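## Task

Transfer the black plate sitting in work nest N3 into the yellow waste bin W1. W1 is loose, not anchored, and must still stand upright on the bench at the finish. Apart from the bins, every other item on the bench must finish where and how it began. The plate counts as placed only if it stays inside W1 without the robot holding it, so release it only once it is wholly within W1, then open and back the gripper away.

## Robot and tools

ROBOT. One six-joint FANUC CRX-5iA arm carries a Robotiq 2F-140 two-finger gripper. There is one camera, cam_wrist (616x616), mounted on the wrist. The URDF can be up to about 51 mm and 29 degrees off. Because there is a single arm, each control row describes that one arm and its gripper.

FRAMES. Results report end_effector_position (metres) and end_effector_quat_wxyz in the scene frame. Its origin is on the table surface directly beneath the arm base. +z is up, and +y is to the left when facing along +x. The base itself may be slightly tilted. The reported point lies midway between the closed finger pads. It can be somewhat wrong, more so when the arm is stretched far. In the gripper's own frame the fingers extend along +z and open and close along y. Fingertips stick out about 33 mm past that point when closed and about 9 mm when fully open. While closing they travel roughly 24 mm farther out, so leave that much clearance above a surface before you grip.

execute_actions. The argument actions is a list holding zero or one item.
- Empty list: no command is sent. It returns the current state, with pictures.
- Move: {"rows": [...], "steps": n}. There are 1 to 15 rows, and n is 3 to 15 steps (default 15). Each step lasts 1/30 s. Row k is applied on step k, and the final row repeats if there are more steps than rows.
- Wait: {"steps": n} with n up to 300. It returns after n steps counted from the previous result, and your reply time is part of those steps.
- pictures (true/false) asks for camera images. Without it, images come only with the empty list.
A refused call sends nothing to the robot.

ROW LAYOUT. Each row has 9 numbers, each in [-1, 1], in this order: dJ1 waist, dJ2 shoulder, dJ3 elbow, dJ4 forearm roll, dJ5 wrist pitch, dJ6 wrist roll, gripper position, gripper force_limit, gripper speed.

The six joint entries are scaled offsets, not absolute angles. 1.0 equals 1.983 rad for J1 and J2, 2.38 rad for J3, and 2.975 rad for J4, J5 and J6. Each offset is measured from the joint angles printed in the most recent result that listed them. Before any such result in a scene, and for later calls within the same reply, they are measured from the pose the arm has when the action begins. Rows do not add up: every row in a call uses the same reference. Sending all zeros drives the arm back to that reference, so it does not hold still.

Joint ranges in rad: J1 -3.491..3.491, J2 -3.140..3.140, J3 -1.187..4.328, J4 -3.316..3.316, J5 -3.140..3.140, J6 -3.927..3.927. A request more than 0.010 rad outward past a range end is refused. A true end can differ by 0.010 rad either way. Outward requests beyond it are clipped, and the line "joint sent to its limit" may appear. That line can refer to an earlier action, and its absence does not prove there is room left.

The three gripper entries are absolute settings. position: +1 is fully open (140 mm), the pads touch near -0.8, and -1 closes until blocked. force_limit on parts up to 40 mm: -1 ≈ 14 N, 0 ≈ 60 N, +1 ≈ 107 N. speed: -1 ≈ 30 mm/s, 0 ≈ 140, +1 ≈ 250.

MOTION. Joint target speeds are capped at 2.62 rad/s (J1, J2), 3.14 (J3) and 3.93 (J4 to J6). Reaching full speed from rest takes 0.5 s, and the joints are slowed together so they arrive at the same time. A target may lead its measured angle by at most 0.805 rad (J1, J2), 0.966 (J3) or 1.21 (J4 to J6). Any step that would shift the gripper more than 70 mm is scaled back. Big moves therefore take several calls. Between calls the arm keeps heading for the last row you sent until it nearly stops or a step is HELD. Each result is captured 3 steps before its action ends, and those last steps run while you reply.

RESULT LINES. Joint positions (rad) and Joint velocities (rad/s) are listed in column order. object_status: 0 moving, 1 blocked while opening, 2 blocked while closing (a grip), 3 at the target or pads touching (a thin part may still be held). Send -1 and look for 2. To squeeze harder, raise force_limit and switch position between -1 and -0.98. position_measured is in counts, 3 when open and 230 when closed, and is not linear. "joint command not followed" means a clearance check changed or blocked targets. Mounting blocks and posts count as part of the arm. HELD flags steps on which your row was not fully sent. MOTOR HOT warns of heating caused by holding loads, which also happens while you think. OVER-TEMPERATURE FAULT means the brakes are on until the motors cool.

FAULTS. A 10 s stop that skips the rest of the call happens if joint torque reaches its load limit (J1 to J3: 152 N m, J4 to J6: 38 N m, counting a held part's weight). It also happens if any outside force on the arm, tool or load reaches 150 N. During that stop the arm yields to the contact.

zoom_image: camera "cam_wrist", region [x0, y0, x1, y1] in pixels of the latest full image, with (0,0) at top-left. The region can be at most 504x504. It gives a closer view.

read_manual: section "licences" (the default). It returns licence text only and does not move anything.

finished_scene: scene (1 or 2). It closes that scene for good, reports whether the goal was met and starts the next scene.

AVOID. Do not knock or drop anything off the table, because that ends the scene. Do not tip or shove W1; it is loose and must stay upright. Leave every other object undisturbed. Avoid slips, drops, slams, hard contacts and faults. Loose items may occasionally be nudged by outside forces, so check before releasing. Lower the plate fully into W1, open, lift clear, then end the scene.

Each tool is called as a command line: name --argument value for each argument, lists and objects as JSON in quotes; but a table of rows of numbers goes row by row, as --pt "numbers of a row", without its own name.

## Session

execute_actions --actions '[]'

Scene clock: 0.00 s of 7200.00 s.
end_effector_position=(+0.8078, -0.3031, +0.2021) position_measured=3 object_status=3 end_effector_quat_wxyz=(-0.011, +0.906, +0.423, -0.006)
Joint positions: [-0.08   1.459  1.411  0.114 -1.415  2.622]
Joint velocities: [ 0.     0.    -0.001 -0.    -0.    -0.001]

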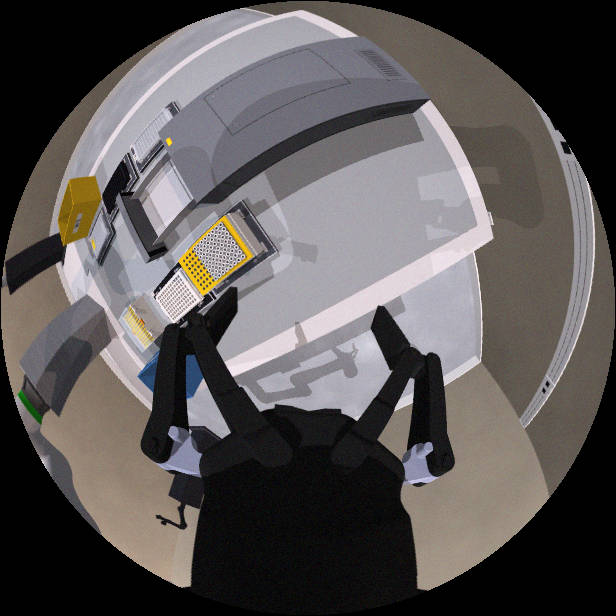

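execute_actions --actions '[{"rows":[[0.15,-0.584,-0.593,0,0.085,0,1,0,0]]}]'

execute_actions --actions '[{"steps":45}]' --pictures true

Scene clock: 0.63 s of 7200.00 s.
end_effector_position=(+0.8246, -0.2425, +0.2882) position_measured=3 object_status=3 end_effector_quat_wxyz=(-0.007, +0.887, +0.462, +0.010)
Joint positions: [ 0.003  1.212  1.114  0.114 -1.344  2.622]
Joint velocities: [ 0.259 -0.895 -1.071 -0.     0.219  0.001]
Steps of this call (steps 1 to 7: nothing new was sent; steps 8 to 19: the first 12 steps of this action). Readings (joint positions | what the end effector reports):
8: [-0.080 1.459 1.411 0.114 -1.415 2.622] | position_measured=3 object_status=3
9: [-0.080 1.457 1.407 0.114 -1.415 2.622] | position_measured=3 object_status=3
11: [-0.072 1.435 1.381 0.114 -1.408 2.622] | position_measured=3 object_status=3
15: [-0.034 1.330 1.256 0.114 -1.376 2.622] | position_measured=3 object_status=3
19: the state above

Scene clock: 2.13 s of 7200.00 s.
end_effector_position=(+0.5973, -0.1142, +0.4945) position_measured=3 object_status=3 end_effector_quat_wxyz=(-0.018, +0.826, +0.562, +0.021)
Joint positions: [ 0.217  0.3   -0.001  0.114 -1.162  2.622]
Joint velocities: [ 0.    -0.     0.     0.001  0.    -0.001]
Kept back: nothing.
Steps of this call (steps 1 to 3: the last 3 steps of your previous action; steps 4 to 45: the robot went on to your last target). Readings (joint positions | what the end effector reports):
1: [0.012 1.181 1.078 0.114 -1.337 2.622] | position_measured=3 object_status=3
2: [0.020 1.151 1.041 0.114 -1.330 2.622] | position_measured=3 object_status=3
4: [0.036 1.088 0.966 0.114 -1.316 2.622] | position_measured=3 object_status=3
8: [0.066 0.962 0.812 0.114 -1.291 2.622] | position_measured=3 object_status=3
45: the state above

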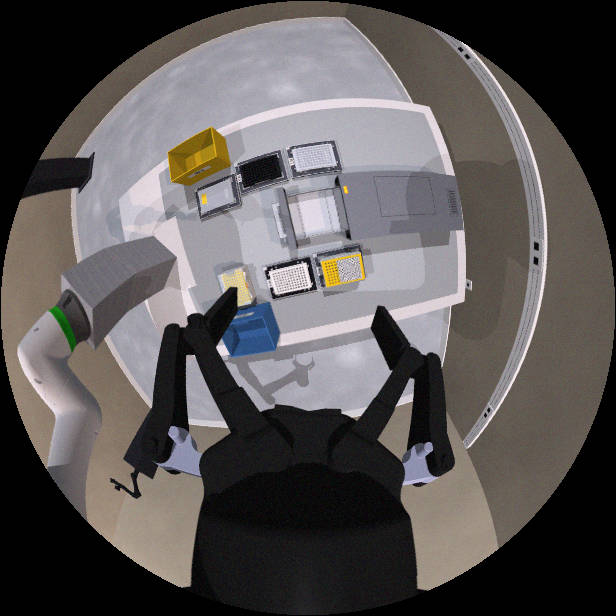

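execute_actions --actions '[{"rows":[[0.33,0,0,0,0,-0.616,1,0,0]]}]'

execute_actions --actions '[{"steps":40}]' --pictures true

Scene clock: 2.67 s of 7200.00 s.
end_effector_position=(+0.6071, -0.0064, +0.5094) position_measured=3 object_status=3 end_effector_quat_wxyz=(-0.027, +0.875, +0.482, +0.031)
Joint positions: [ 0.4    0.3   -0.001  0.114 -1.162  2.254]
Joint velocities: [ 0.589  0.    -0.001 -0.002  0.    -1.371]
Steps of this call (steps 1 to 4: the robot went on to your last target; steps 5 to 16: the first 12 steps of this action). Readings (joint positions | what the end effector reports):
5: [0.217 0.300 -0.001 0.114 -1.162 2.622] | position_measured=3 object_status=3
6: [0.219 0.300 -0.001 0.114 -1.162 2.619] | position_measured=3 object_status=3
8: [0.236 0.300 -0.001 0.114 -1.162 2.586] | position_measured=3 object_status=3
12: [0.318 0.300 -0.001 0.114 -1.162 2.432] | position_measured=3 object_status=3
16: the state above

Scene clock: 4.00 s of 7200.00 s.
end_effector_position=(+0.5419, +0.2617, +0.5561) position_measured=3 object_status=3 end_effector_quat_wxyz=(-0.073, +0.997, +0.005, +0.024)
Joint positions: [ 0.872  0.3   -0.001  0.114 -1.162  0.79 ]
Joint velocities: [-0.    -0.001  0.    -0.     0.     0.   ]
Kept back: nothing.
Steps of this call (steps 1 to 3: the last 3 steps of your previous action; steps 4 to 40: the robot went on to your last target). Readings (joint positions | what the end effector reports):
1: [0.420 0.300 -0.001 0.114 -1.162 2.207] | position_measured=3 object_status=3
2: [0.439 0.300 -0.001 0.114 -1.162 2.158] | position_measured=3 object_status=3
4: [0.477 0.300 -0.001 0.114 -1.162 2.057] | position_measured=3 object_status=3
8: [0.550 0.300 -0.001 0.114 -1.162 1.835] | position_measured=3 object_status=3
40: the state above

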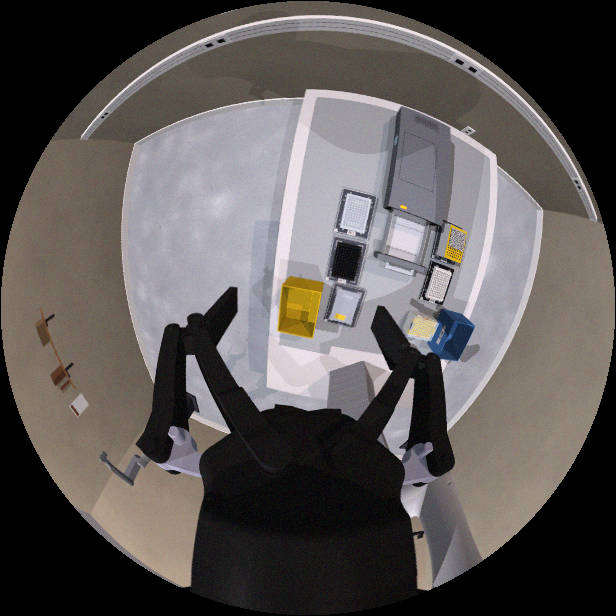

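execute_actions --actions '[{"rows":[[0,0.207,-0.085,0.049,0.159,0,1,0,0]]}]'

execute_actions --actions '[{"steps":30}]' --pictures true

Scene clock: 4.60 s of 7200.00 s.
end_effector_position=(+0.5425, +0.2766, +0.4240) position_measured=3 object_status=3 end_effector_quat_wxyz=(-0.037, +0.998, +0.038, +0.018)
Joint positions: [ 0.872  0.487 -0.093  0.18  -0.947  0.79 ]
Joint velocities: [ 0.     0.595 -0.293  0.21   0.682  0.001]
Steps of this call (steps 1 to 6: the robot went on to your last target; steps 7 to 18: the first 12 steps of this action). Readings (joint positions | what the end effector reports):
7: [0.872 0.300 -0.001 0.114 -1.162 0.790] | position_measured=3 object_status=3
8: [0.872 0.302 -0.002 0.115 -1.159 0.790] | position_measured=3 object_status=3
10: [0.872 0.323 -0.012 0.122 -1.135 0.790] | position_measured=3 object_status=3
14: [0.872 0.407 -0.053 0.152 -1.039 0.790] | position_measured=3 object_status=3
18: the state above

Scene clock: 5.60 s of 7200.00 s.
end_effector_position=(+0.5061, +0.2745, +0.2701) position_measured=3 object_status=3 end_effector_quat_wxyz=(-0.009, +0.996, +0.092, -0.001)
Joint positions: [ 0.872  0.711 -0.203  0.26  -0.689  0.79 ]
Joint velocities: [ 0.     0.    -0.001 -0.001  0.    -0.002]
Kept back: nothing.
Steps of this call (steps 1 to 3: the last 3 steps of your previous action; steps 4 to 30: the robot went on to your last target). Readings (joint positions | what the end effector reports):
1: [0.872 0.507 -0.103 0.187 -0.923 0.790] | position_measured=3 object_status=3
2: [0.872 0.528 -0.113 0.195 -0.900 0.790] | position_measured=3 object_status=3
4: [0.872 0.568 -0.133 0.209 -0.854 0.790] | position_measured=3 object_status=3
8: [0.872 0.649 -0.172 0.238 -0.761 0.790] | position_measured=3 object_status=3
30: the state above
The arm was judged still, so your last target was given up. Only a new action makes it travel on or press farther. Fingers that are still opening or closing keep moving.

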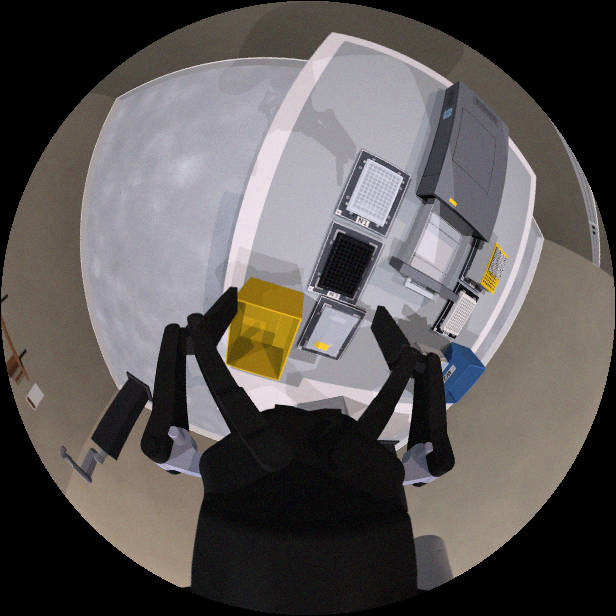

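execute_actions --actions '[{"rows":[[-0.08,0.173,0.022,0.044,0.086,-0.049,1,0,0]]}]'

execute_actions --actions '[{"steps":25}]' --pictures true

Scene clock: 6.20 s of 7200.00 s.
end_effector_position=(+0.5171, +0.2394, +0.1563) position_measured=3 object_status=3 end_effector_quat_wxyz=(+0.002, +0.999, +0.047, -0.012)
Joint positions: [ 0.773  0.925 -0.17   0.341 -0.53   0.699]
Joint velocities: [-0.323  0.698  0.106  0.266  0.518 -0.296]
Steps of this call (steps 1 to 6: nothing new was sent; steps 7 to 18: the first 12 steps of this action). Readings (joint positions | what the end effector reports):
7: [0.872 0.711 -0.203 0.260 -0.689 0.790] | position_measured=3 object_status=3
8: [0.871 0.713 -0.203 0.261 -0.687 0.789] | position_measured=3 object_status=3
10: [0.861 0.735 -0.199 0.269 -0.671 0.780] | position_measured=3 object_status=3
14: [0.817 0.830 -0.185 0.305 -0.600 0.739] | position_measured=3 object_status=3
18: the state above

Scene clock: 7.03 s of 7200.00 s.
end_effector_position=(+0.5096, +0.2155, +0.0864) position_measured=3 object_status=3 end_effector_quat_wxyz=(+0.003, +1.000, +0.021, -0.023)
Joint positions: [ 0.713  1.054 -0.151  0.391 -0.433  0.644]
Joint velocities: [ 0.     0.     0.    -0.002 -0.    -0.001]
Kept back: nothing.
Steps of this call (steps 1 to 3: the last 3 steps of your previous action; steps 4 to 25: the robot went on to your last target). Readings (joint positions | what the end effector reports):
1: [0.762 0.949 -0.167 0.350 -0.512 0.689] | position_measured=3 object_status=3
2: [0.751 0.972 -0.163 0.359 -0.494 0.679] | position_measured=3 object_status=3
4: [0.731 1.015 -0.157 0.376 -0.462 0.661] | position_measured=3 object_status=3
8: [0.713 1.053 -0.151 0.390 -0.434 0.645] | position_measured=3 object_status=3
25: the state above

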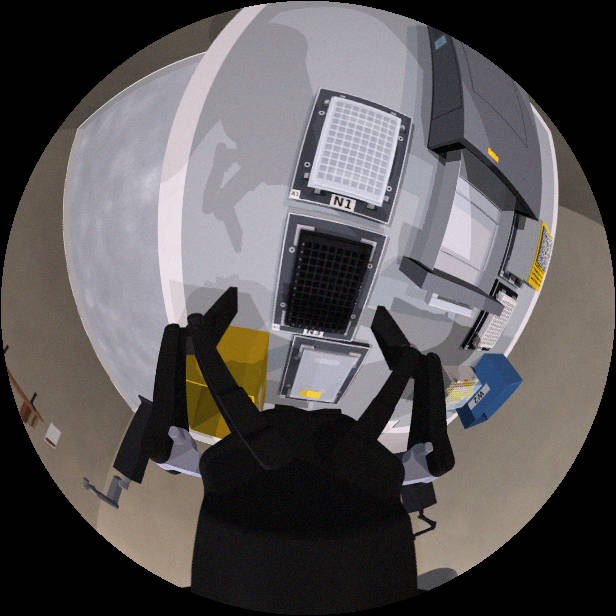

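execute_actions --actions '[{"rows":[[-0.032,0.025,-0.042,0.116,0.048,-0.1025,1,0,0]]}]'

execute_actions --actions '[{"steps":15}]' --pictures true

Scene clock: 7.63 s of 7200.00 s.
end_effector_position=(+0.5094, +0.1961, +0.0510) position_measured=3 object_status=3 end_effector_quat_wxyz=(+0.010, +1.000, +0.012, -0.004)
Joint positions: [ 0.652  1.102 -0.246  0.721 -0.296  0.352]
Joint velocities: [-0.082  0.064 -0.129  0.446  0.184 -0.392]
Steps of this call (steps 1 to 6: the robot went on to your last target; steps 7 to 18: the first 12 steps of this action). Readings (joint positions | what the end effector reports):
7: [0.713 1.054 -0.151 0.391 -0.433 0.644] | position_measured=3 object_status=3
8: [0.712 1.055 -0.152 0.395 -0.432 0.640] | position_measured=3 object_status=3
10: [0.706 1.059 -0.161 0.428 -0.418 0.611] | position_measured=3 object_status=3
14: [0.676 1.083 -0.209 0.593 -0.350 0.465] | position_measured=3 object_status=3
18: the state above

Scene clock: 8.13 s of 7200.00 s.
end_effector_position=(+0.5086, +0.1961, +0.0496) position_measured=3 object_status=3 end_effector_quat_wxyz=(+0.010, +1.000, +0.012, -0.004)
Joint positions: [ 0.65   1.104 -0.251  0.736 -0.29   0.339]
Joint velocities: [-0.    -0.    -0.     0.001 -0.     0.001]
Kept back: nothing.
Steps of this call (steps 1 to 3: the last 3 steps of your previous action; steps 4 to 15: the robot went on to your last target). Readings (joint positions | what the end effector reports):
1: [0.650 1.103 -0.250 0.732 -0.292 0.342] | position_measured=3 object_status=3
2: [0.650 1.104 -0.250 0.735 -0.291 0.340] | position_measured=3 object_status=3
4: [0.650 1.104 -0.250 0.736 -0.290 0.339] | position_measured=3 object_status=3
8: [0.650 1.104 -0.251 0.736 -0.290 0.339] | position_measured=3 object_status=3
15: the state above

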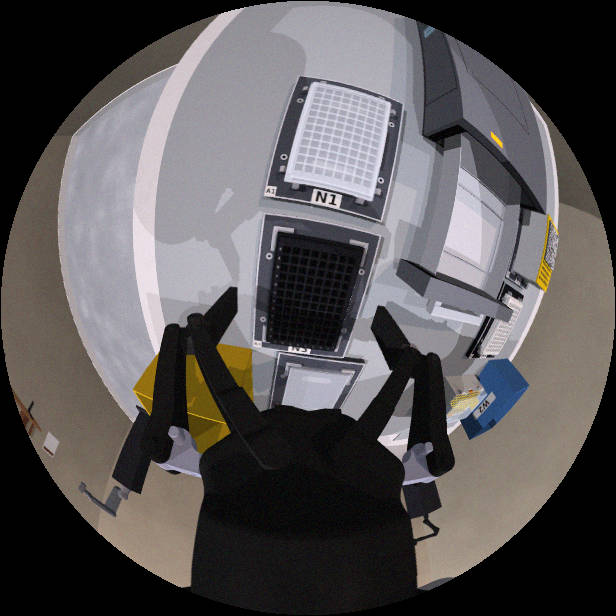

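execute_actions --actions '[{"rows":[[-0.004,0.0166,0.0139,0,0,0,0.5,0,0]]}]'

execute_actions --actions '[{"rows":[[0,0,0,0,0,0,-1,0,-0.5]]}]'

execute_actions --actions '[{"steps":10}]' --pictures true

Scene clock: 8.67 s of 7200.00 s.
end_effector_position=(+0.5137, +0.1967, +0.0369) position_measured=66 object_status=0 end_effector_quat_wxyz=(+0.010, +1.000, +0.008, -0.004)
Joint positions: [ 0.642  1.136 -0.218  0.736 -0.29   0.339]
Joint velocities: [ 0.    -0.     0.001 -0.    -0.    -0.   ]
Steps of this call (steps 1 to 4: the robot went on to your last target; steps 5 to 16: the first 12 steps of this action). Readings (joint positions | what the end effector reports):
5: [0.649 1.104 -0.251 0.736 -0.290 0.339] | position_measured=3 object_status=0
6: [0.649 1.106 -0.248 0.736 -0.290 0.339] | position_measured=5 object_status=0
8: [0.645 1.124 -0.230 0.736 -0.290 0.339] | position_measured=21 object_status=0
12: [0.642 1.136 -0.218 0.736 -0.290 0.339] | position_measured=51 object_status=0
16: the state above

Scene clock: 18.90 s of 7200.00 s.
end_effector_position=(+0.5149, +0.1977, +0.0405) position_measured=94 object_status=2 end_effector_quat_wxyz=(+0.012, +1.000, +0.010, -0.003)
Joint positions: [ 0.646  1.13  -0.219  0.736 -0.296  0.339]
Joint velocities: [ 0.     0.    -0.    -0.     0.    -0.001]
FORCE FAULT: contact force on the arm reached its limit, and the arm stopped for 10 seconds. The contact can be on any part of the arm, not only on its tool. The arm's remaining commands of this call were not run. The arm holds still and accepts commands again. Move the arm away from the contact; if what it grips holds it there, let go first. Pushing or pulling that hard again can fault the arm again.
Kept back: nothing.
The stop began at step 7 of this call (marked STOPPED below). From that step on the arm followed nothing that you had sent. 12 steps, steps kept back included, did not run and will not run. Nothing is kept back now, and the robot has no last target.
Steps of this call (steps 1 to 3: the last 3 steps of your previous action; steps 4 to 6: the first 3 steps of this action, its rows measured from where the robot was after step 3; steps 7 to 307: the stop). Readings (joint positions | what the end effector reports):
3: [0.642 1.136 -0.217 0.736 -0.290 0.339] | position_measured=66 object_status=0
4: [0.642 1.136 -0.217 0.736 -0.290 0.339] | position_measured=66 object_status=0
5: [0.642 1.136 -0.217 0.736 -0.290 0.339] | position_measured=68 object_status=0
7: [0.643 1.135 -0.217 0.736 -0.288 0.339] | position_measured=77 object_status=0 STOPPED
11: [0.645 1.134 -0.218 0.736 -0.288 0.339] | position_measured=82 object_status=0
307: the state above

Scene clock: 18.93 s of 7200.00 s.
end_effector_position=(+0.5149, +0.1976, +0.0405) position_measured=94 object_status=2 end_effector_quat_wxyz=(+0.012, +1.000, +0.010, -0.003)
Joint positions: [ 0.646  1.13  -0.219  0.736 -0.296  0.339]
Joint velocities: [-0.001 -0.002 -0.001 -0.    -0.008 -0.001]
Kept back: nothing.
A stop began in an earlier call of the same reply, so what this call sent did not run. Send another action.
Steps of this call (step 1: nothing new was sent). Readings (joint positions | what the end effector reports):
1: the state above

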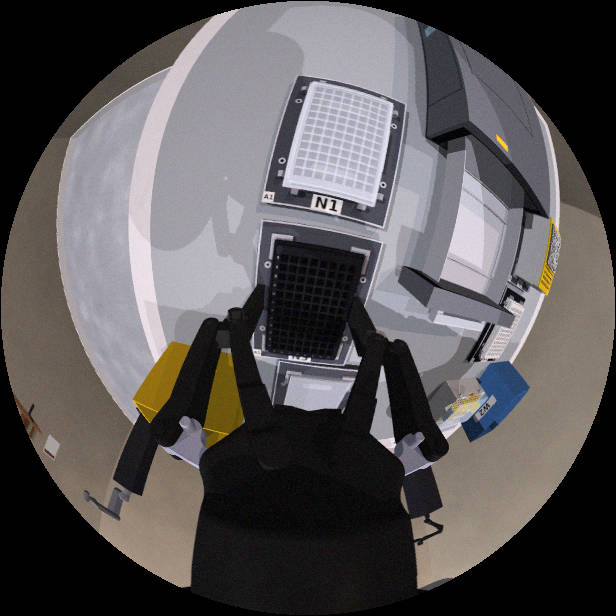

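execute_actions --actions '[{"rows":[[0,-0.025,-0.008,0,0,0,-1,0,-0.5]],"steps":10}]'

execute_actions --actions '[{"rows":[[0.114,-0.186,0.015,-0.16,-0.132,0.089,-1,0,-0.5]]}]'

execute_actions --actions '[{"steps":25}]' --pictures true

Scene clock: 19.23 s of 7200.00 s.
end_effector_position=(+0.5277, +0.1995, +0.0626) position_measured=105 object_status=0 end_effector_quat_wxyz=(+0.006, +1.000, +0.007, +0.009)
Joint positions: [ 0.645  1.082 -0.239  0.735 -0.298  0.339]
Joint velocities: [-0.001 -0.071 -0.012  0.011  0.    -0.003]
Steps of this call (steps 1 to 2: nothing new was sent; steps 3 to 9: the first 7 steps of this action). Readings (joint positions | what the end effector reports):
3: [0.646 1.130 -0.219 0.736 -0.296 0.339] | position_measured=95 object_status=2
4: [0.645 1.128 -0.221 0.736 -0.297 0.339] | position_measured=95 object_status=2
6: [0.645 1.109 -0.229 0.735 -0.298 0.339] | position_measured=105 object_status=0
9: the state above

Scene clock: 29.37 s of 7200.00 s.
end_effector_position=(+0.5266, +0.1979, +0.0628) position_measured=105 object_status=2 end_effector_quat_wxyz=(+0.007, +1.000, +0.006, +0.008)
Joint positions: [ 0.645  1.081 -0.24   0.734 -0.301  0.339]
Joint velocities: [ 0.     0.    -0.    -0.     0.     0.001]
TORQUE FAULT: the external load on joint 5 (wrist pitch) reached its load limit, and the arm stopped for 10 seconds. The arm's remaining commands of this call were not run. The arm holds where it stopped, with its grip as last carried out, and accepts commands again: back off and push less far. The arm stops again, at the same cost, whenever a joint's load reaches its limit.
Kept back: nothing.
The stop began at step 4 of this call (marked STOPPED below). From that step on the arm followed nothing that you had sent. 15 steps, steps kept back included, did not run and will not run. Nothing is kept back now, and the robot has no last target.
Steps of this call (steps 1 to 3: the last 3 steps of your previous action; steps 4 to 304: the stop). Readings (joint positions | what the end effector reports):
1: [0.645 1.081 -0.239 0.735 -0.298 0.339] | position_measured=105 object_status=0
2: [0.645 1.081 -0.239 0.735 -0.298 0.339] | position_measured=105 object_status=2
3: [0.645 1.081 -0.239 0.736 -0.298 0.339] | position_measured=105 object_status=2
4: [0.645 1.081 -0.240 0.734 -0.301 0.339] | position_measured=105 object_status=2 STOPPED
8: [0.645 1.081 -0.240 0.734 -0.301 0.339] | position_measured=105 object_status=2
304: the state above

Scene clock: 29.40 s of 7200.00 s.
end_effector_position=(+0.5259, +0.1970, +0.0626) position_measured=105 object_status=2 end_effector_quat_wxyz=(+0.008, +1.000, +0.006, +0.007)
Joint positions: [ 0.645  1.081 -0.241  0.734 -0.303  0.339]
Joint velocities: [-0.001  0.001 -0.     0.001 -0.    -0.001]
Kept back: nothing.
A stop began in an earlier call of the same reply, so what this call sent did not run. Send another action.
Steps of this call (step 1: nothing new was sent). Readings (joint positions | what the end effector reports):
1: the state above

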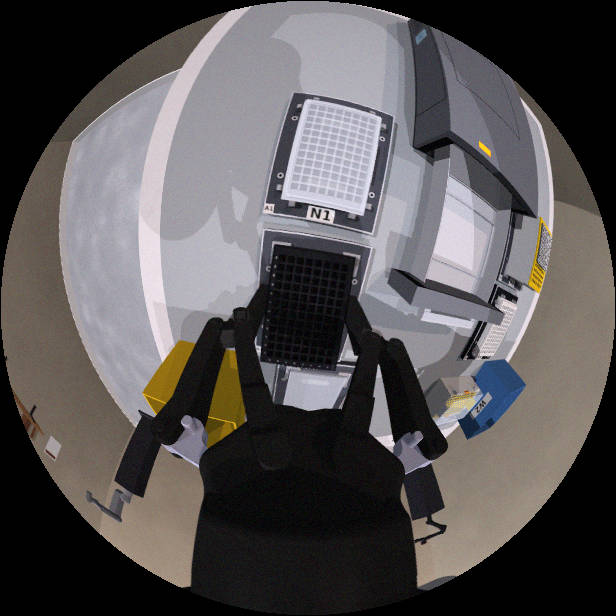

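execute_actions --actions '[{"rows":[[0,0,0,0,0,0,0.5,0,0],[0,0,0,0,0,0,0.5,0,0],[0,0,0,0,0,0,0.5,0,0],[0,0,0,0,0,0,0.5,0,0],[0,0,0,0,0,0,0.5,0,0],[0,0.015,0.005,0,0.004,0,0.5,0,0]]}]'

execute_actions --actions '[{"steps":8}]' --pictures true

Scene clock: 29.93 s of 7200.00 s.
end_effector_position=(+0.5192, +0.1991, +0.0489) position_measured=66 object_status=0 end_effector_quat_wxyz=(+0.007, +1.000, +0.008, +0.002)
Joint positions: [ 0.645  1.11  -0.229  0.734 -0.291  0.339]
Joint velocities: [-0.     0.009  0.009  0.002  0.007 -0.001]
Steps of this call (steps 1 to 4: nothing new was sent; steps 5 to 16: the first 12 steps of this action). Readings (joint positions | what the end effector reports):
5: [0.645 1.081 -0.241 0.734 -0.302 0.339] | position_measured=105 object_status=0
6: [0.645 1.081 -0.241 0.734 -0.302 0.339] | position_measured=105 object_status=0
8: [0.645 1.081 -0.240 0.735 -0.301 0.339] | position_measured=88 object_status=0
12: [0.645 1.090 -0.237 0.734 -0.298 0.339] | position_measured=66 object_status=0
16: the state above

Scene clock: 30.20 s of 7200.00 s.
end_effector_position=(+0.5191, +0.1991, +0.0487) position_measured=66 object_status=3 end_effector_quat_wxyz=(+0.007, +1.000, +0.008, +0.001)
Joint positions: [ 0.645  1.111 -0.229  0.734 -0.291  0.339]
Joint velocities: [ 0.     0.    -0.    -0.     0.     0.001]
Kept back: nothing.
Steps of this call (steps 1 to 3: the last 3 steps of your previous action; steps 4 to 8: the robot went on to your last target). Readings (joint positions | what the end effector reports):
1: [0.645 1.111 -0.229 0.734 -0.291 0.339] | position_measured=66 object_status=0
2: [0.645 1.111 -0.229 0.734 -0.291 0.339] | position_measured=66 object_status=3
4: [0.645 1.111 -0.229 0.734 -0.291 0.339] | position_measured=66 object_status=3
8: the state above

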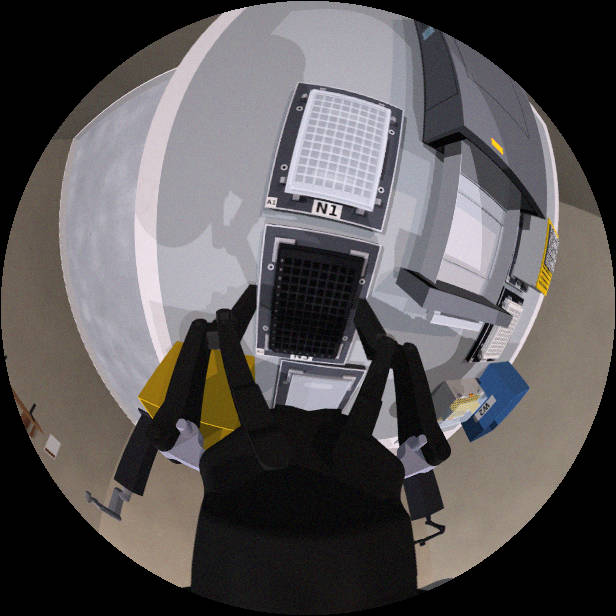

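Plate is ~5 mm right of centre.

execute_actions --actions '[{"rows":[[-0.005,0,0,0,0,0,0.5,0,-0.5],[-0.005,0,0,0,0,0,0.5,0,-0.5],[-0.005,0,0,0,0,0,0.5,0,-0.5],[-0.005,0,0,0,0,0,0.5,0,-0.5],[-0.005,0,0,0,0,0,-1,0,-0.5]]}]'

execute_actions --actions '[{"steps":10}]'

execute_actions --actions '[{"rows":[[0.002,-0.025,-0.0158,0,0,0,-1,0,-0.5]]}]' --pictures true

Scene clock: 30.70 s of 7200.00 s.
end_effector_position=(+0.5205, +0.1937, +0.0477) position_measured=95 object_status=0 end_effector_quat_wxyz=(+0.007, +1.000, +0.003, +0.001)
Joint positions: [ 0.635  1.111 -0.229  0.734 -0.291  0.339]
Joint velocities: [-0.001  0.     0.    -0.    -0.    -0.   ]
Steps of this call (steps 1 to 3: the robot went on to your last target; steps 4 to 15: the first 12 steps of this action). Readings (joint positions | what the end effector reports):
4: [0.645 1.111 -0.229 0.734 -0.291 0.339] | position_measured=66 object_status=3
5: [0.643 1.111 -0.229 0.734 -0.291 0.339] | position_measured=66 object_status=3
7: [0.636 1.111 -0.229 0.734 -0.291 0.339] | position_measured=66 object_status=3
11: [0.635 1.111 -0.229 0.734 -0.291 0.339] | position_measured=77 object_status=0
15: the state above

Scene clock: 31.03 s of 7200.00 s.
end_effector_position=(+0.5205, +0.1937, +0.0477) position_measured=109 object_status=2 end_effector_quat_wxyz=(+0.007, +1.000, +0.003, +0.001)
Joint positions: [ 0.635  1.111 -0.229  0.734 -0.291  0.339]
Joint velocities: [ 0.    -0.     0.    -0.001 -0.001 -0.001]
Kept back: nothing.
Steps of this call (steps 1 to 3: the last 3 steps of your previous action; steps 4 to 10: the robot went on to your last target). Readings (joint positions | what the end effector reports):
1: [0.635 1.111 -0.229 0.734 -0.291 0.339] | position_measured=100 object_status=0
2: [0.635 1.111 -0.229 0.734 -0.291 0.339] | position_measured=105 object_status=0
4: [0.635 1.111 -0.229 0.734 -0.291 0.339] | position_measured=109 object_status=0
8: [0.635 1.111 -0.229 0.734 -0.291 0.339] | position_measured=109 object_status=0
10: the state above

Scene clock: 31.43 s of 7200.00 s.
end_effector_position=(+0.5216, +0.1926, +0.0679) position_measured=113 object_status=2 end_effector_quat_wxyz=(+0.004, +1.000, +0.004, +0.006)
Joint positions: [ 0.639  1.062 -0.267  0.734 -0.291  0.339]
Joint velocities: [ 0.    -0.001 -0.    -0.001  0.    -0.001]
Steps of this call (steps 1 to 12: the first 12 steps of this action). Readings (joint positions | what the end effector reports):
1: [0.635 1.111 -0.229 0.734 -0.291 0.339] | position_measured=109 object_status=2
2: [0.635 1.109 -0.231 0.734 -0.291 0.339] | position_measured=109 object_status=2
4: [0.636 1.089 -0.247 0.734 -0.291 0.339] | position_measured=111 object_status=2
8: [0.638 1.062 -0.266 0.734 -0.291 0.339] | position_measured=113 object_status=0
12: the state above

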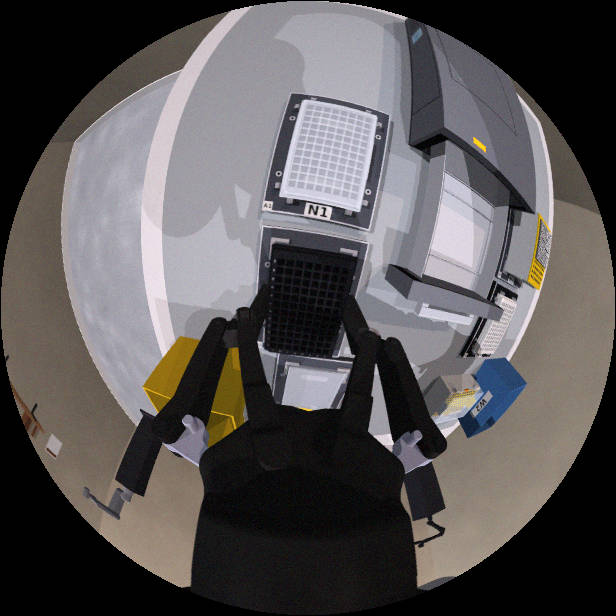

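execute_actions --actions '[{"rows":[[0.005,-0.06,-0.035,0,0,0,-0.98,0.6,-0.5]],"steps":12}]'

execute_actions --actions '[{"rows":[[0.113,-0.117,0.062,-0.16,-0.134,0.089,-0.98,0.6,-0.5]]}]'

execute_actions --actions '[{"steps":20}]' --pictures true

Scene clock: 31.83 s of 7200.00 s.
end_effector_position=(+0.5257, +0.1914, +0.1146) position_measured=115 object_status=2 end_effector_quat_wxyz=(-0.005, +1.000, +0.005, +0.021)
Joint positions: [ 0.648  0.948 -0.346  0.734 -0.291  0.339]
Joint velocities: [ 0.018 -0.219 -0.153 -0.002 -0.    -0.001]
Steps of this call (steps 1 to 3: the last 3 steps of your previous action; steps 4 to 12: the first 9 steps of this action). Readings (joint positions | what the end effector reports):
4: [0.639 1.061 -0.267 0.734 -0.291 0.339] | position_measured=113 object_status=0
5: [0.639 1.059 -0.269 0.734 -0.291 0.339] | position_measured=115 object_status=0
7: [0.641 1.038 -0.284 0.734 -0.291 0.339] | position_measured=115 object_status=0
11: [0.647 0.958 -0.339 0.734 -0.291 0.339] | position_measured=115 object_status=2
12: the state above

Scene clock: 32.33 s of 7200.00 s.
end_effector_position=(+0.5303, +0.2395, +0.2214) position_measured=115 object_status=2 end_effector_quat_wxyz=(+0.005, +1.000, -0.006, +0.020)
Joint positions: [ 0.801  0.785 -0.25   0.41  -0.562  0.519]
Joint velocities: [ 0.474 -0.492  0.312 -1.    -0.841  0.558]
Steps of this call (steps 1 to 3: the last 3 steps of your previous action; steps 4 to 15: the first 12 steps of this action, its rows measured from where the robot was after step 3). Readings (joint positions | what the end effector reports):
3: [0.648 0.943 -0.350 0.734 -0.291 0.339] | position_measured=115 object_status=2
4: [0.648 0.943 -0.350 0.734 -0.291 0.339] | position_measured=115 object_status=2
5: [0.650 0.941 -0.349 0.730 -0.293 0.341] | position_measured=115 object_status=2
7: [0.665 0.926 -0.339 0.697 -0.321 0.359] | position_measured=115 object_status=2
11: [0.734 0.854 -0.294 0.552 -0.442 0.440] | position_measured=115 object_status=2
15: the state above

Scene clock: 33.00 s of 7200.00 s.
end_effector_position=(+0.5057, +0.2753, +0.2704) position_measured=115 object_status=2 end_effector_quat_wxyz=(-0.009, +1.000, -0.001, -0.002)
Joint positions: [ 0.873  0.711 -0.202  0.258 -0.69   0.604]
Joint velocities: [-0.     0.    -0.001  0.    -0.    -0.   ]
Kept back: nothing.
Steps of this call (steps 1 to 3: the last 3 steps of your previous action; steps 4 to 20: the robot went on to your last target). Readings (joint positions | what the end effector reports):
1: [0.817 0.768 -0.239 0.376 -0.590 0.538] | position_measured=115 object_status=2
2: [0.832 0.753 -0.229 0.344 -0.617 0.556] | position_measured=115 object_status=2
4: [0.857 0.726 -0.212 0.290 -0.662 0.586] | position_measured=115 object_status=2
8: [0.872 0.711 -0.203 0.258 -0.689 0.604] | position_measured=115 object_status=2
20: the state above

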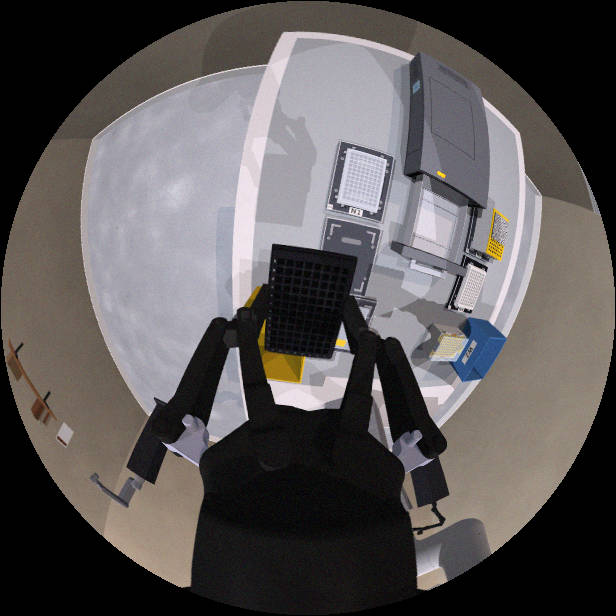

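execute_actions --actions '[{"rows":[[0.141,0,-0.095,0.004,0.057,-0.097,-0.98,0.6,-0.5]]}]'

execute_actions --actions '[{"steps":20}]' --pictures true

Scene clock: 33.57 s of 7200.00 s.
end_effector_position=(+0.3939, +0.3284, +0.2460) position_measured=115 object_status=2 end_effector_quat_wxyz=(-0.010, +1.000, +0.010, -0.010)
Joint positions: [ 1.078  0.711 -0.368  0.266 -0.565  0.392]
Joint velocities: [ 0.683 -0.    -0.551  0.029  0.414 -0.698]
Steps of this call (steps 1 to 5: the robot went on to your last target; steps 6 to 17: the first 12 steps of this action). Readings (joint positions | what the end effector reports):
6: [0.873 0.711 -0.202 0.258 -0.690 0.604] | position_measured=115 object_status=2
7: [0.875 0.711 -0.204 0.258 -0.689 0.602] | position_measured=115 object_status=2
9: [0.896 0.711 -0.221 0.258 -0.676 0.580] | position_measured=115 object_status=2
13: [0.987 0.711 -0.294 0.262 -0.621 0.487] | position_measured=115 object_status=2
17: the state above

Scene clock: 34.23 s of 7200.00 s.
end_effector_position=(+0.3533, +0.3381, +0.2383) position_measured=115 object_status=2 end_effector_quat_wxyz=(-0.009, +1.000, +0.014, -0.013)
Joint positions: [ 1.152  0.711 -0.428  0.27  -0.52   0.316]
Joint velocities: [ 0.     0.001 -0.    -0.001 -0.    -0.001]
Kept back: nothing.
Steps of this call (steps 1 to 3: the last 3 steps of your previous action; steps 4 to 20: the robot went on to your last target). Readings (joint positions | what the end effector reports):
1: [1.100 0.711 -0.386 0.267 -0.552 0.369] | position_measured=115 object_status=2
2: [1.120 0.711 -0.402 0.268 -0.540 0.350] | position_measured=115 object_status=2
4: [1.145 0.711 -0.422 0.269 -0.524 0.323] | position_measured=115 object_status=2
8: [1.152 0.711 -0.428 0.270 -0.520 0.316] | position_measured=115 object_status=2
20: the state above

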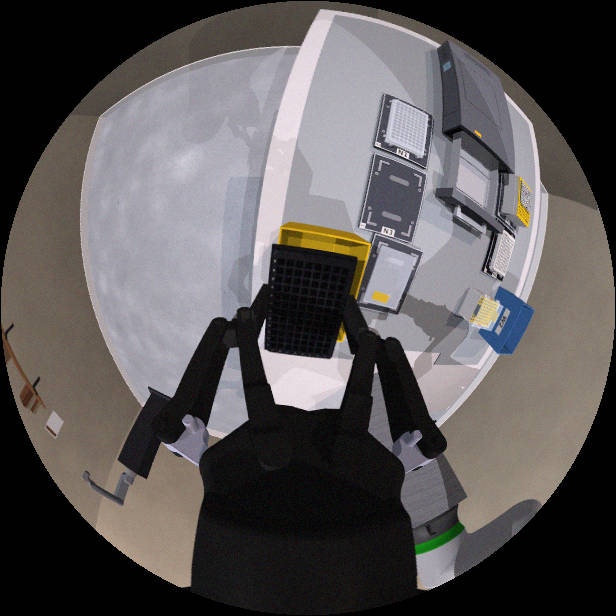

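execute_actions --actions '[{"rows":[[-0.015,0.084,-0.004,0.069,0.05,-0.067,-0.98,0.6,-0.5]]}]'

execute_actions --actions '[{"steps":12}]' --pictures true

Scene clock: 34.77 s of 7200.00 s.
end_effector_position=(+0.3568, +0.3369, +0.1650) position_measured=115 object_status=2 end_effector_quat_wxyz=(+0.004, +1.000, +0.006, -0.003)
Joint positions: [ 1.123  0.877 -0.438  0.474 -0.372  0.117]
Joint velocities: [-0.005  0.022  0.     0.036  0.023 -0.032]
Steps of this call (steps 1 to 4: the robot went on to your last target; steps 5 to 16: the first 12 steps of this action). Readings (joint positions | what the end effector reports):
5: [1.152 0.711 -0.428 0.270 -0.520 0.316] | position_measured=115 object_status=2
6: [1.152 0.713 -0.429 0.273 -0.518 0.312] | position_measured=115 object_status=2
8: [1.148 0.735 -0.430 0.299 -0.498 0.287] | position_measured=115 object_status=2
12: [1.130 0.833 -0.436 0.420 -0.411 0.170] | position_measured=115 object_status=2
16: the state above

Scene clock: 35.17 s of 7200.00 s.
end_effector_position=(+0.3569, +0.3371, +0.1650) position_measured=115 object_status=2 end_effector_quat_wxyz=(+0.003, +1.000, +0.006, -0.002)
Joint positions: [ 1.122  0.877 -0.438  0.475 -0.371  0.116]
Joint velocities: [-0.     0.    -0.001 -0.     0.     0.001]
Kept back: nothing.
Steps of this call (steps 1 to 3: the last 3 steps of your previous action; steps 4 to 12: the robot went on to your last target). Readings (joint positions | what the end effector reports):
1: [1.122 0.877 -0.438 0.475 -0.371 0.117] | position_measured=115 object_status=2
2: [1.122 0.877 -0.438 0.475 -0.371 0.116] | position_measured=115 object_status=2
4: [1.122 0.877 -0.438 0.475 -0.371 0.116] | position_measured=115 object_status=2
8: [1.122 0.877 -0.438 0.475 -0.371 0.116] | position_measured=115 object_status=2
12: the state above

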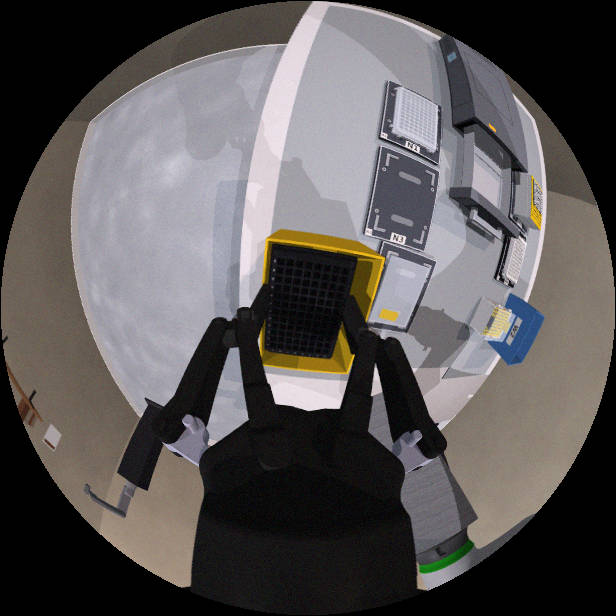

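execute_actions --actions '[{"rows":[[0,0.096,0.027,0.029,0.0175,-0.029,-0.98,0.6,-0.5]]}]'

execute_actions --actions '[{"steps":12}]' --pictures true

Scene clock: 45.67 s of 7200.00 s.
end_effector_position=(+0.3382, +0.3371, +0.0989) position_measured=115 object_status=2 end_effector_quat_wxyz=(+0.026, +0.999, +0.013, -0.015)
Joint positions: [ 1.123  1.041 -0.38   0.551 -0.325  0.041]
Joint velocities: [ 0.     0.     0.    -0.001  0.     0.   ]
FORCE FAULT: contact force on the arm reached its limit, and the arm stopped for 10 seconds. The contact can be on any part of the arm, not only on its tool. The arm's remaining commands of this call were not run. The arm holds still and accepts commands again. Move the arm away from the contact; if what it grips holds it there, let go first. Pushing or pulling that hard again can fault the arm again.
Kept back: nothing.
The stop began at step 15 of this call (marked STOPPED below). From that step on the arm followed nothing that you had sent. 5 steps, steps kept back included, did not run and will not run. Nothing is kept back now, and the robot has no last target.
Steps of this call (steps 1 to 4: the robot went on to your last target; steps 5 to 14: the first 10 steps of this action; steps 15 to 315: the stop). Readings (joint positions | what the end effector reports):
5: [1.122 0.877 -0.438 0.475 -0.371 0.116] | position_measured=115 object_status=2
6: [1.122 0.880 -0.437 0.476 -0.370 0.115] | position_measured=115 object_status=2
8: [1.122 0.901 -0.430 0.486 -0.365 0.105] | position_measured=115 object_status=2
12: [1.122 1.004 -0.395 0.532 -0.336 0.059] | position_measured=115 object_status=2
15: [1.123 1.042 -0.381 0.551 -0.325 0.041] | position_measured=115 object_status=2 STOPPED
315: the state above

Scene clock: 45.70 s of 7200.00 s.
end_effector_position=(+0.3382, +0.3371, +0.0989) position_measured=115 object_status=2 end_effector_quat_wxyz=(+0.026, +0.999, +0.013, -0.015)
Joint positions: [ 1.123  1.041 -0.38   0.551 -0.325  0.041]
Joint velocities: [ 0.     0.    -0.001 -0.    -0.     0.001]
Kept back: nothing.
A stop began in an earlier call of the same reply, so what this call sent did not run. Send another action.
Steps of this call (step 1: nothing new was sent). Readings (joint positions | what the end effector reports):
1: the state above

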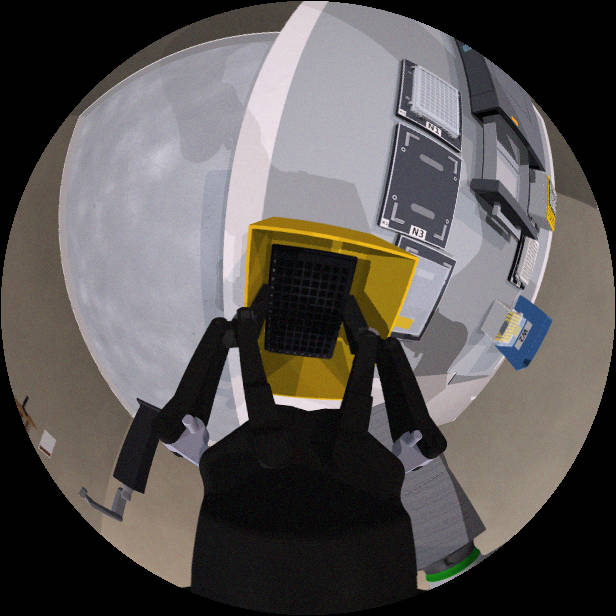

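execute_actions --actions '[{"rows":[[0,-0.012,-0.010,0,0,0,-0.98,0.6,-0.5],[0,-0.012,-0.010,0,0,0,-0.98,0.6,-0.5],[0,-0.012,-0.010,0,0,0,-0.98,0.6,-0.5],[0,-0.012,-0.010,0,0,0,-0.98,0.6,-0.5],[-0.02,-0.012,-0.014,0,0,0,-0.98,0.6,-0.5]]}]' --pictures true

Scene clock: 46.17 s of 7200.00 s.
end_effector_position=(+0.3427, +0.3111, +0.1022) position_measured=115 object_status=2 end_effector_quat_wxyz=(+0.031, +0.999, -0.005, -0.021)
Joint positions: [ 1.084  1.017 -0.413  0.551 -0.325  0.041]
Joint velocities: [-0.003 -0.001 -0.001 -0.001 -0.     0.002]
Steps of this call (steps 1 to 2: nothing new was sent; steps 3 to 14: the first 12 steps of this action). Readings (joint positions | what the end effector reports):
3: [1.123 1.041 -0.380 0.551 -0.325 0.041] | position_measured=115 object_status=2
4: [1.123 1.039 -0.382 0.551 -0.325 0.041] | position_measured=115 object_status=2
6: [1.123 1.024 -0.397 0.551 -0.325 0.041] | position_measured=115 object_status=2
10: [1.102 1.018 -0.410 0.551 -0.325 0.041] | position_measured=115 object_status=2
14: the state above

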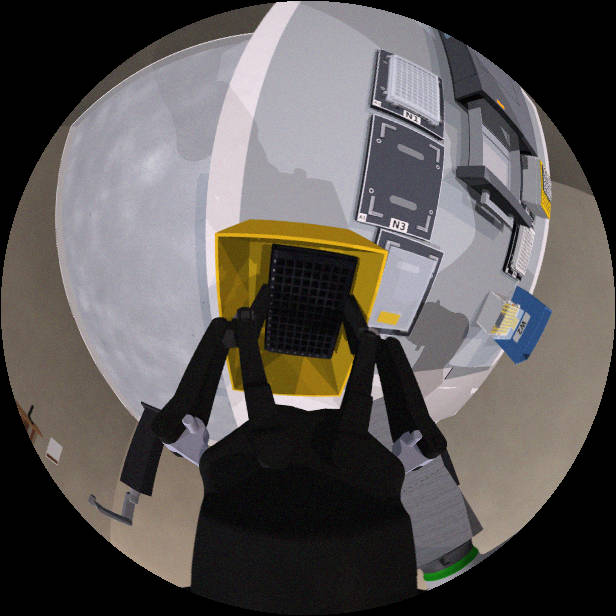

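Overshot; go back halfway, then release slightly.

execute_actions --actions '[{"rows":[[0.006,0.006,0.008,0,0,0,-0.98,0.6,-0.5]],"steps":10}]'

execute_actions --actions '[{"rows":[[0,0,0,0,0,0,0.25,0,-0.5]],"steps":12}]'

execute_actions --actions '[{"rows":[[0,-0.12,-0.06,0,0,0,0.25,0,-0.5]]}]'

execute_actions --actions '[{"steps":12}]' --pictures true

Scene clock: 46.50 s of 7200.00 s.
end_effector_position=(+0.3438, +0.3225, +0.1004) position_measured=115 object_status=2 end_effector_quat_wxyz=(+0.028, +0.999, +0.000, -0.018)
Joint positions: [ 1.095  1.028 -0.395  0.551 -0.325  0.041]
Joint velocities: [ 0.005  0.007  0.008 -0.     0.     0.001]
Steps of this call (steps 1 to 3: the last 3 steps of your previous action; steps 4 to 10: the first 7 steps of this action). Readings (joint positions | what the end effector reports):
4: [1.084 1.017 -0.414 0.551 -0.325 0.041] | position_measured=115 object_status=2
5: [1.085 1.018 -0.411 0.551 -0.325 0.041] | position_measured=115 object_status=2
7: [1.093 1.026 -0.399 0.551 -0.325 0.041] | position_measured=115 object_status=2
10: the state above

Scene clock: 46.90 s of 7200.00 s.
end_effector_position=(+0.3438, +0.3227, +0.1002) position_measured=98 object_status=0 end_effector_quat_wxyz=(+0.028, +0.999, +0.000, -0.018)
Joint positions: [ 1.096  1.029 -0.394  0.551 -0.325  0.041]
Joint velocities: [ 0.    -0.    -0.001 -0.001 -0.    -0.   ]
Steps of this call (steps 1 to 3: the last 3 steps of your previous action; steps 4 to 12: the first 9 steps of this action, its rows measured from where the robot was after step 3). Readings (joint positions | what the end effector reports):
3: [1.096 1.029 -0.395 0.551 -0.325 0.041] | position_measured=115 object_status=2
4: [1.096 1.029 -0.394 0.551 -0.325 0.041] | position_measured=115 object_status=0
5: [1.096 1.029 -0.394 0.551 -0.325 0.041] | position_measured=115 object_status=0
7: [1.096 1.029 -0.394 0.551 -0.325 0.041] | position_measured=104 object_status=0
11: [1.096 1.029 -0.394 0.551 -0.325 0.041] | position_measured=98 object_status=0
12: the state above

Scene clock: 47.40 s of 7200.00 s.
end_effector_position=(+0.3595, +0.3208, +0.1831) position_measured=98 object_status=3 end_effector_quat_wxyz=(-0.010, +1.000, -0.007, +0.006)
Joint positions: [ 1.096  0.805 -0.529  0.551 -0.325  0.041]
Joint velocities: [ 0.    -0.359 -0.214 -0.     0.    -0.   ]
Steps of this call (steps 1 to 3: the last 3 steps of your previous action; steps 4 to 15: the first 12 steps of this action, its rows measured from where the robot was after step 3). Readings (joint positions | what the end effector reports):
3: [1.096 1.029 -0.394 0.551 -0.325 0.041] | position_measured=98 object_status=0
4: [1.096 1.029 -0.395 0.551 -0.325 0.041] | position_measured=98 object_status=0
5: [1.096 1.027 -0.396 0.551 -0.325 0.041] | position_measured=98 object_status=3
7: [1.096 1.005 -0.409 0.551 -0.325 0.041] | position_measured=98 object_status=3
11: [1.096 0.896 -0.475 0.551 -0.325 0.041] | position_measured=98 object_status=3
15: the state above

Scene clock: 47.80 s of 7200.00 s.
end_effector_position=(+0.3600, +0.3201, +0.1879) position_measured=98 object_status=3 end_effector_quat_wxyz=(-0.012, +1.000, -0.008, +0.007)
Joint positions: [ 1.096  0.791 -0.537  0.551 -0.325  0.041]
Joint velocities: [-0.     0.     0.001  0.     0.     0.001]
Kept back: nothing.
Steps of this call (steps 1 to 3: the last 3 steps of your previous action; steps 4 to 12: the robot went on to your last target). Readings (joint positions | what the end effector reports):
1: [1.096 0.795 -0.534 0.551 -0.325 0.041] | position_measured=98 object_status=3
2: [1.096 0.792 -0.537 0.551 -0.325 0.041] | position_measured=98 object_status=3
4: [1.096 0.791 -0.537 0.551 -0.325 0.041] | position_measured=98 object_status=3
8: [1.096 0.791 -0.537 0.551 -0.325 0.041] | position_measured=98 object_status=3
12: the state above

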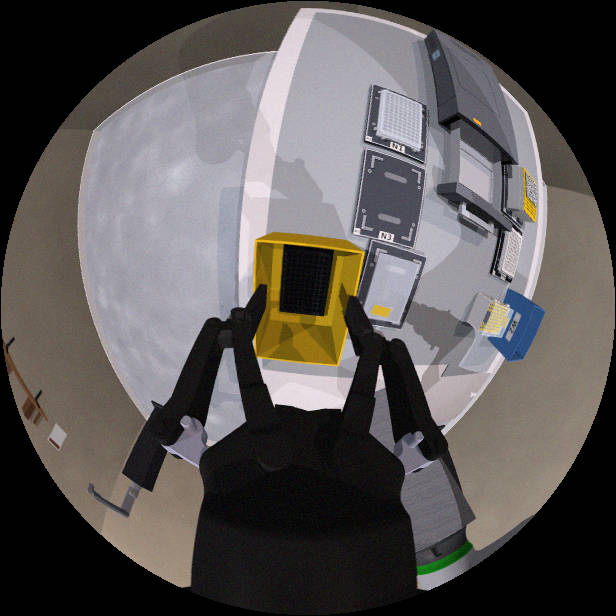

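finished_scene --scene 1

The scene is finished: the task was done.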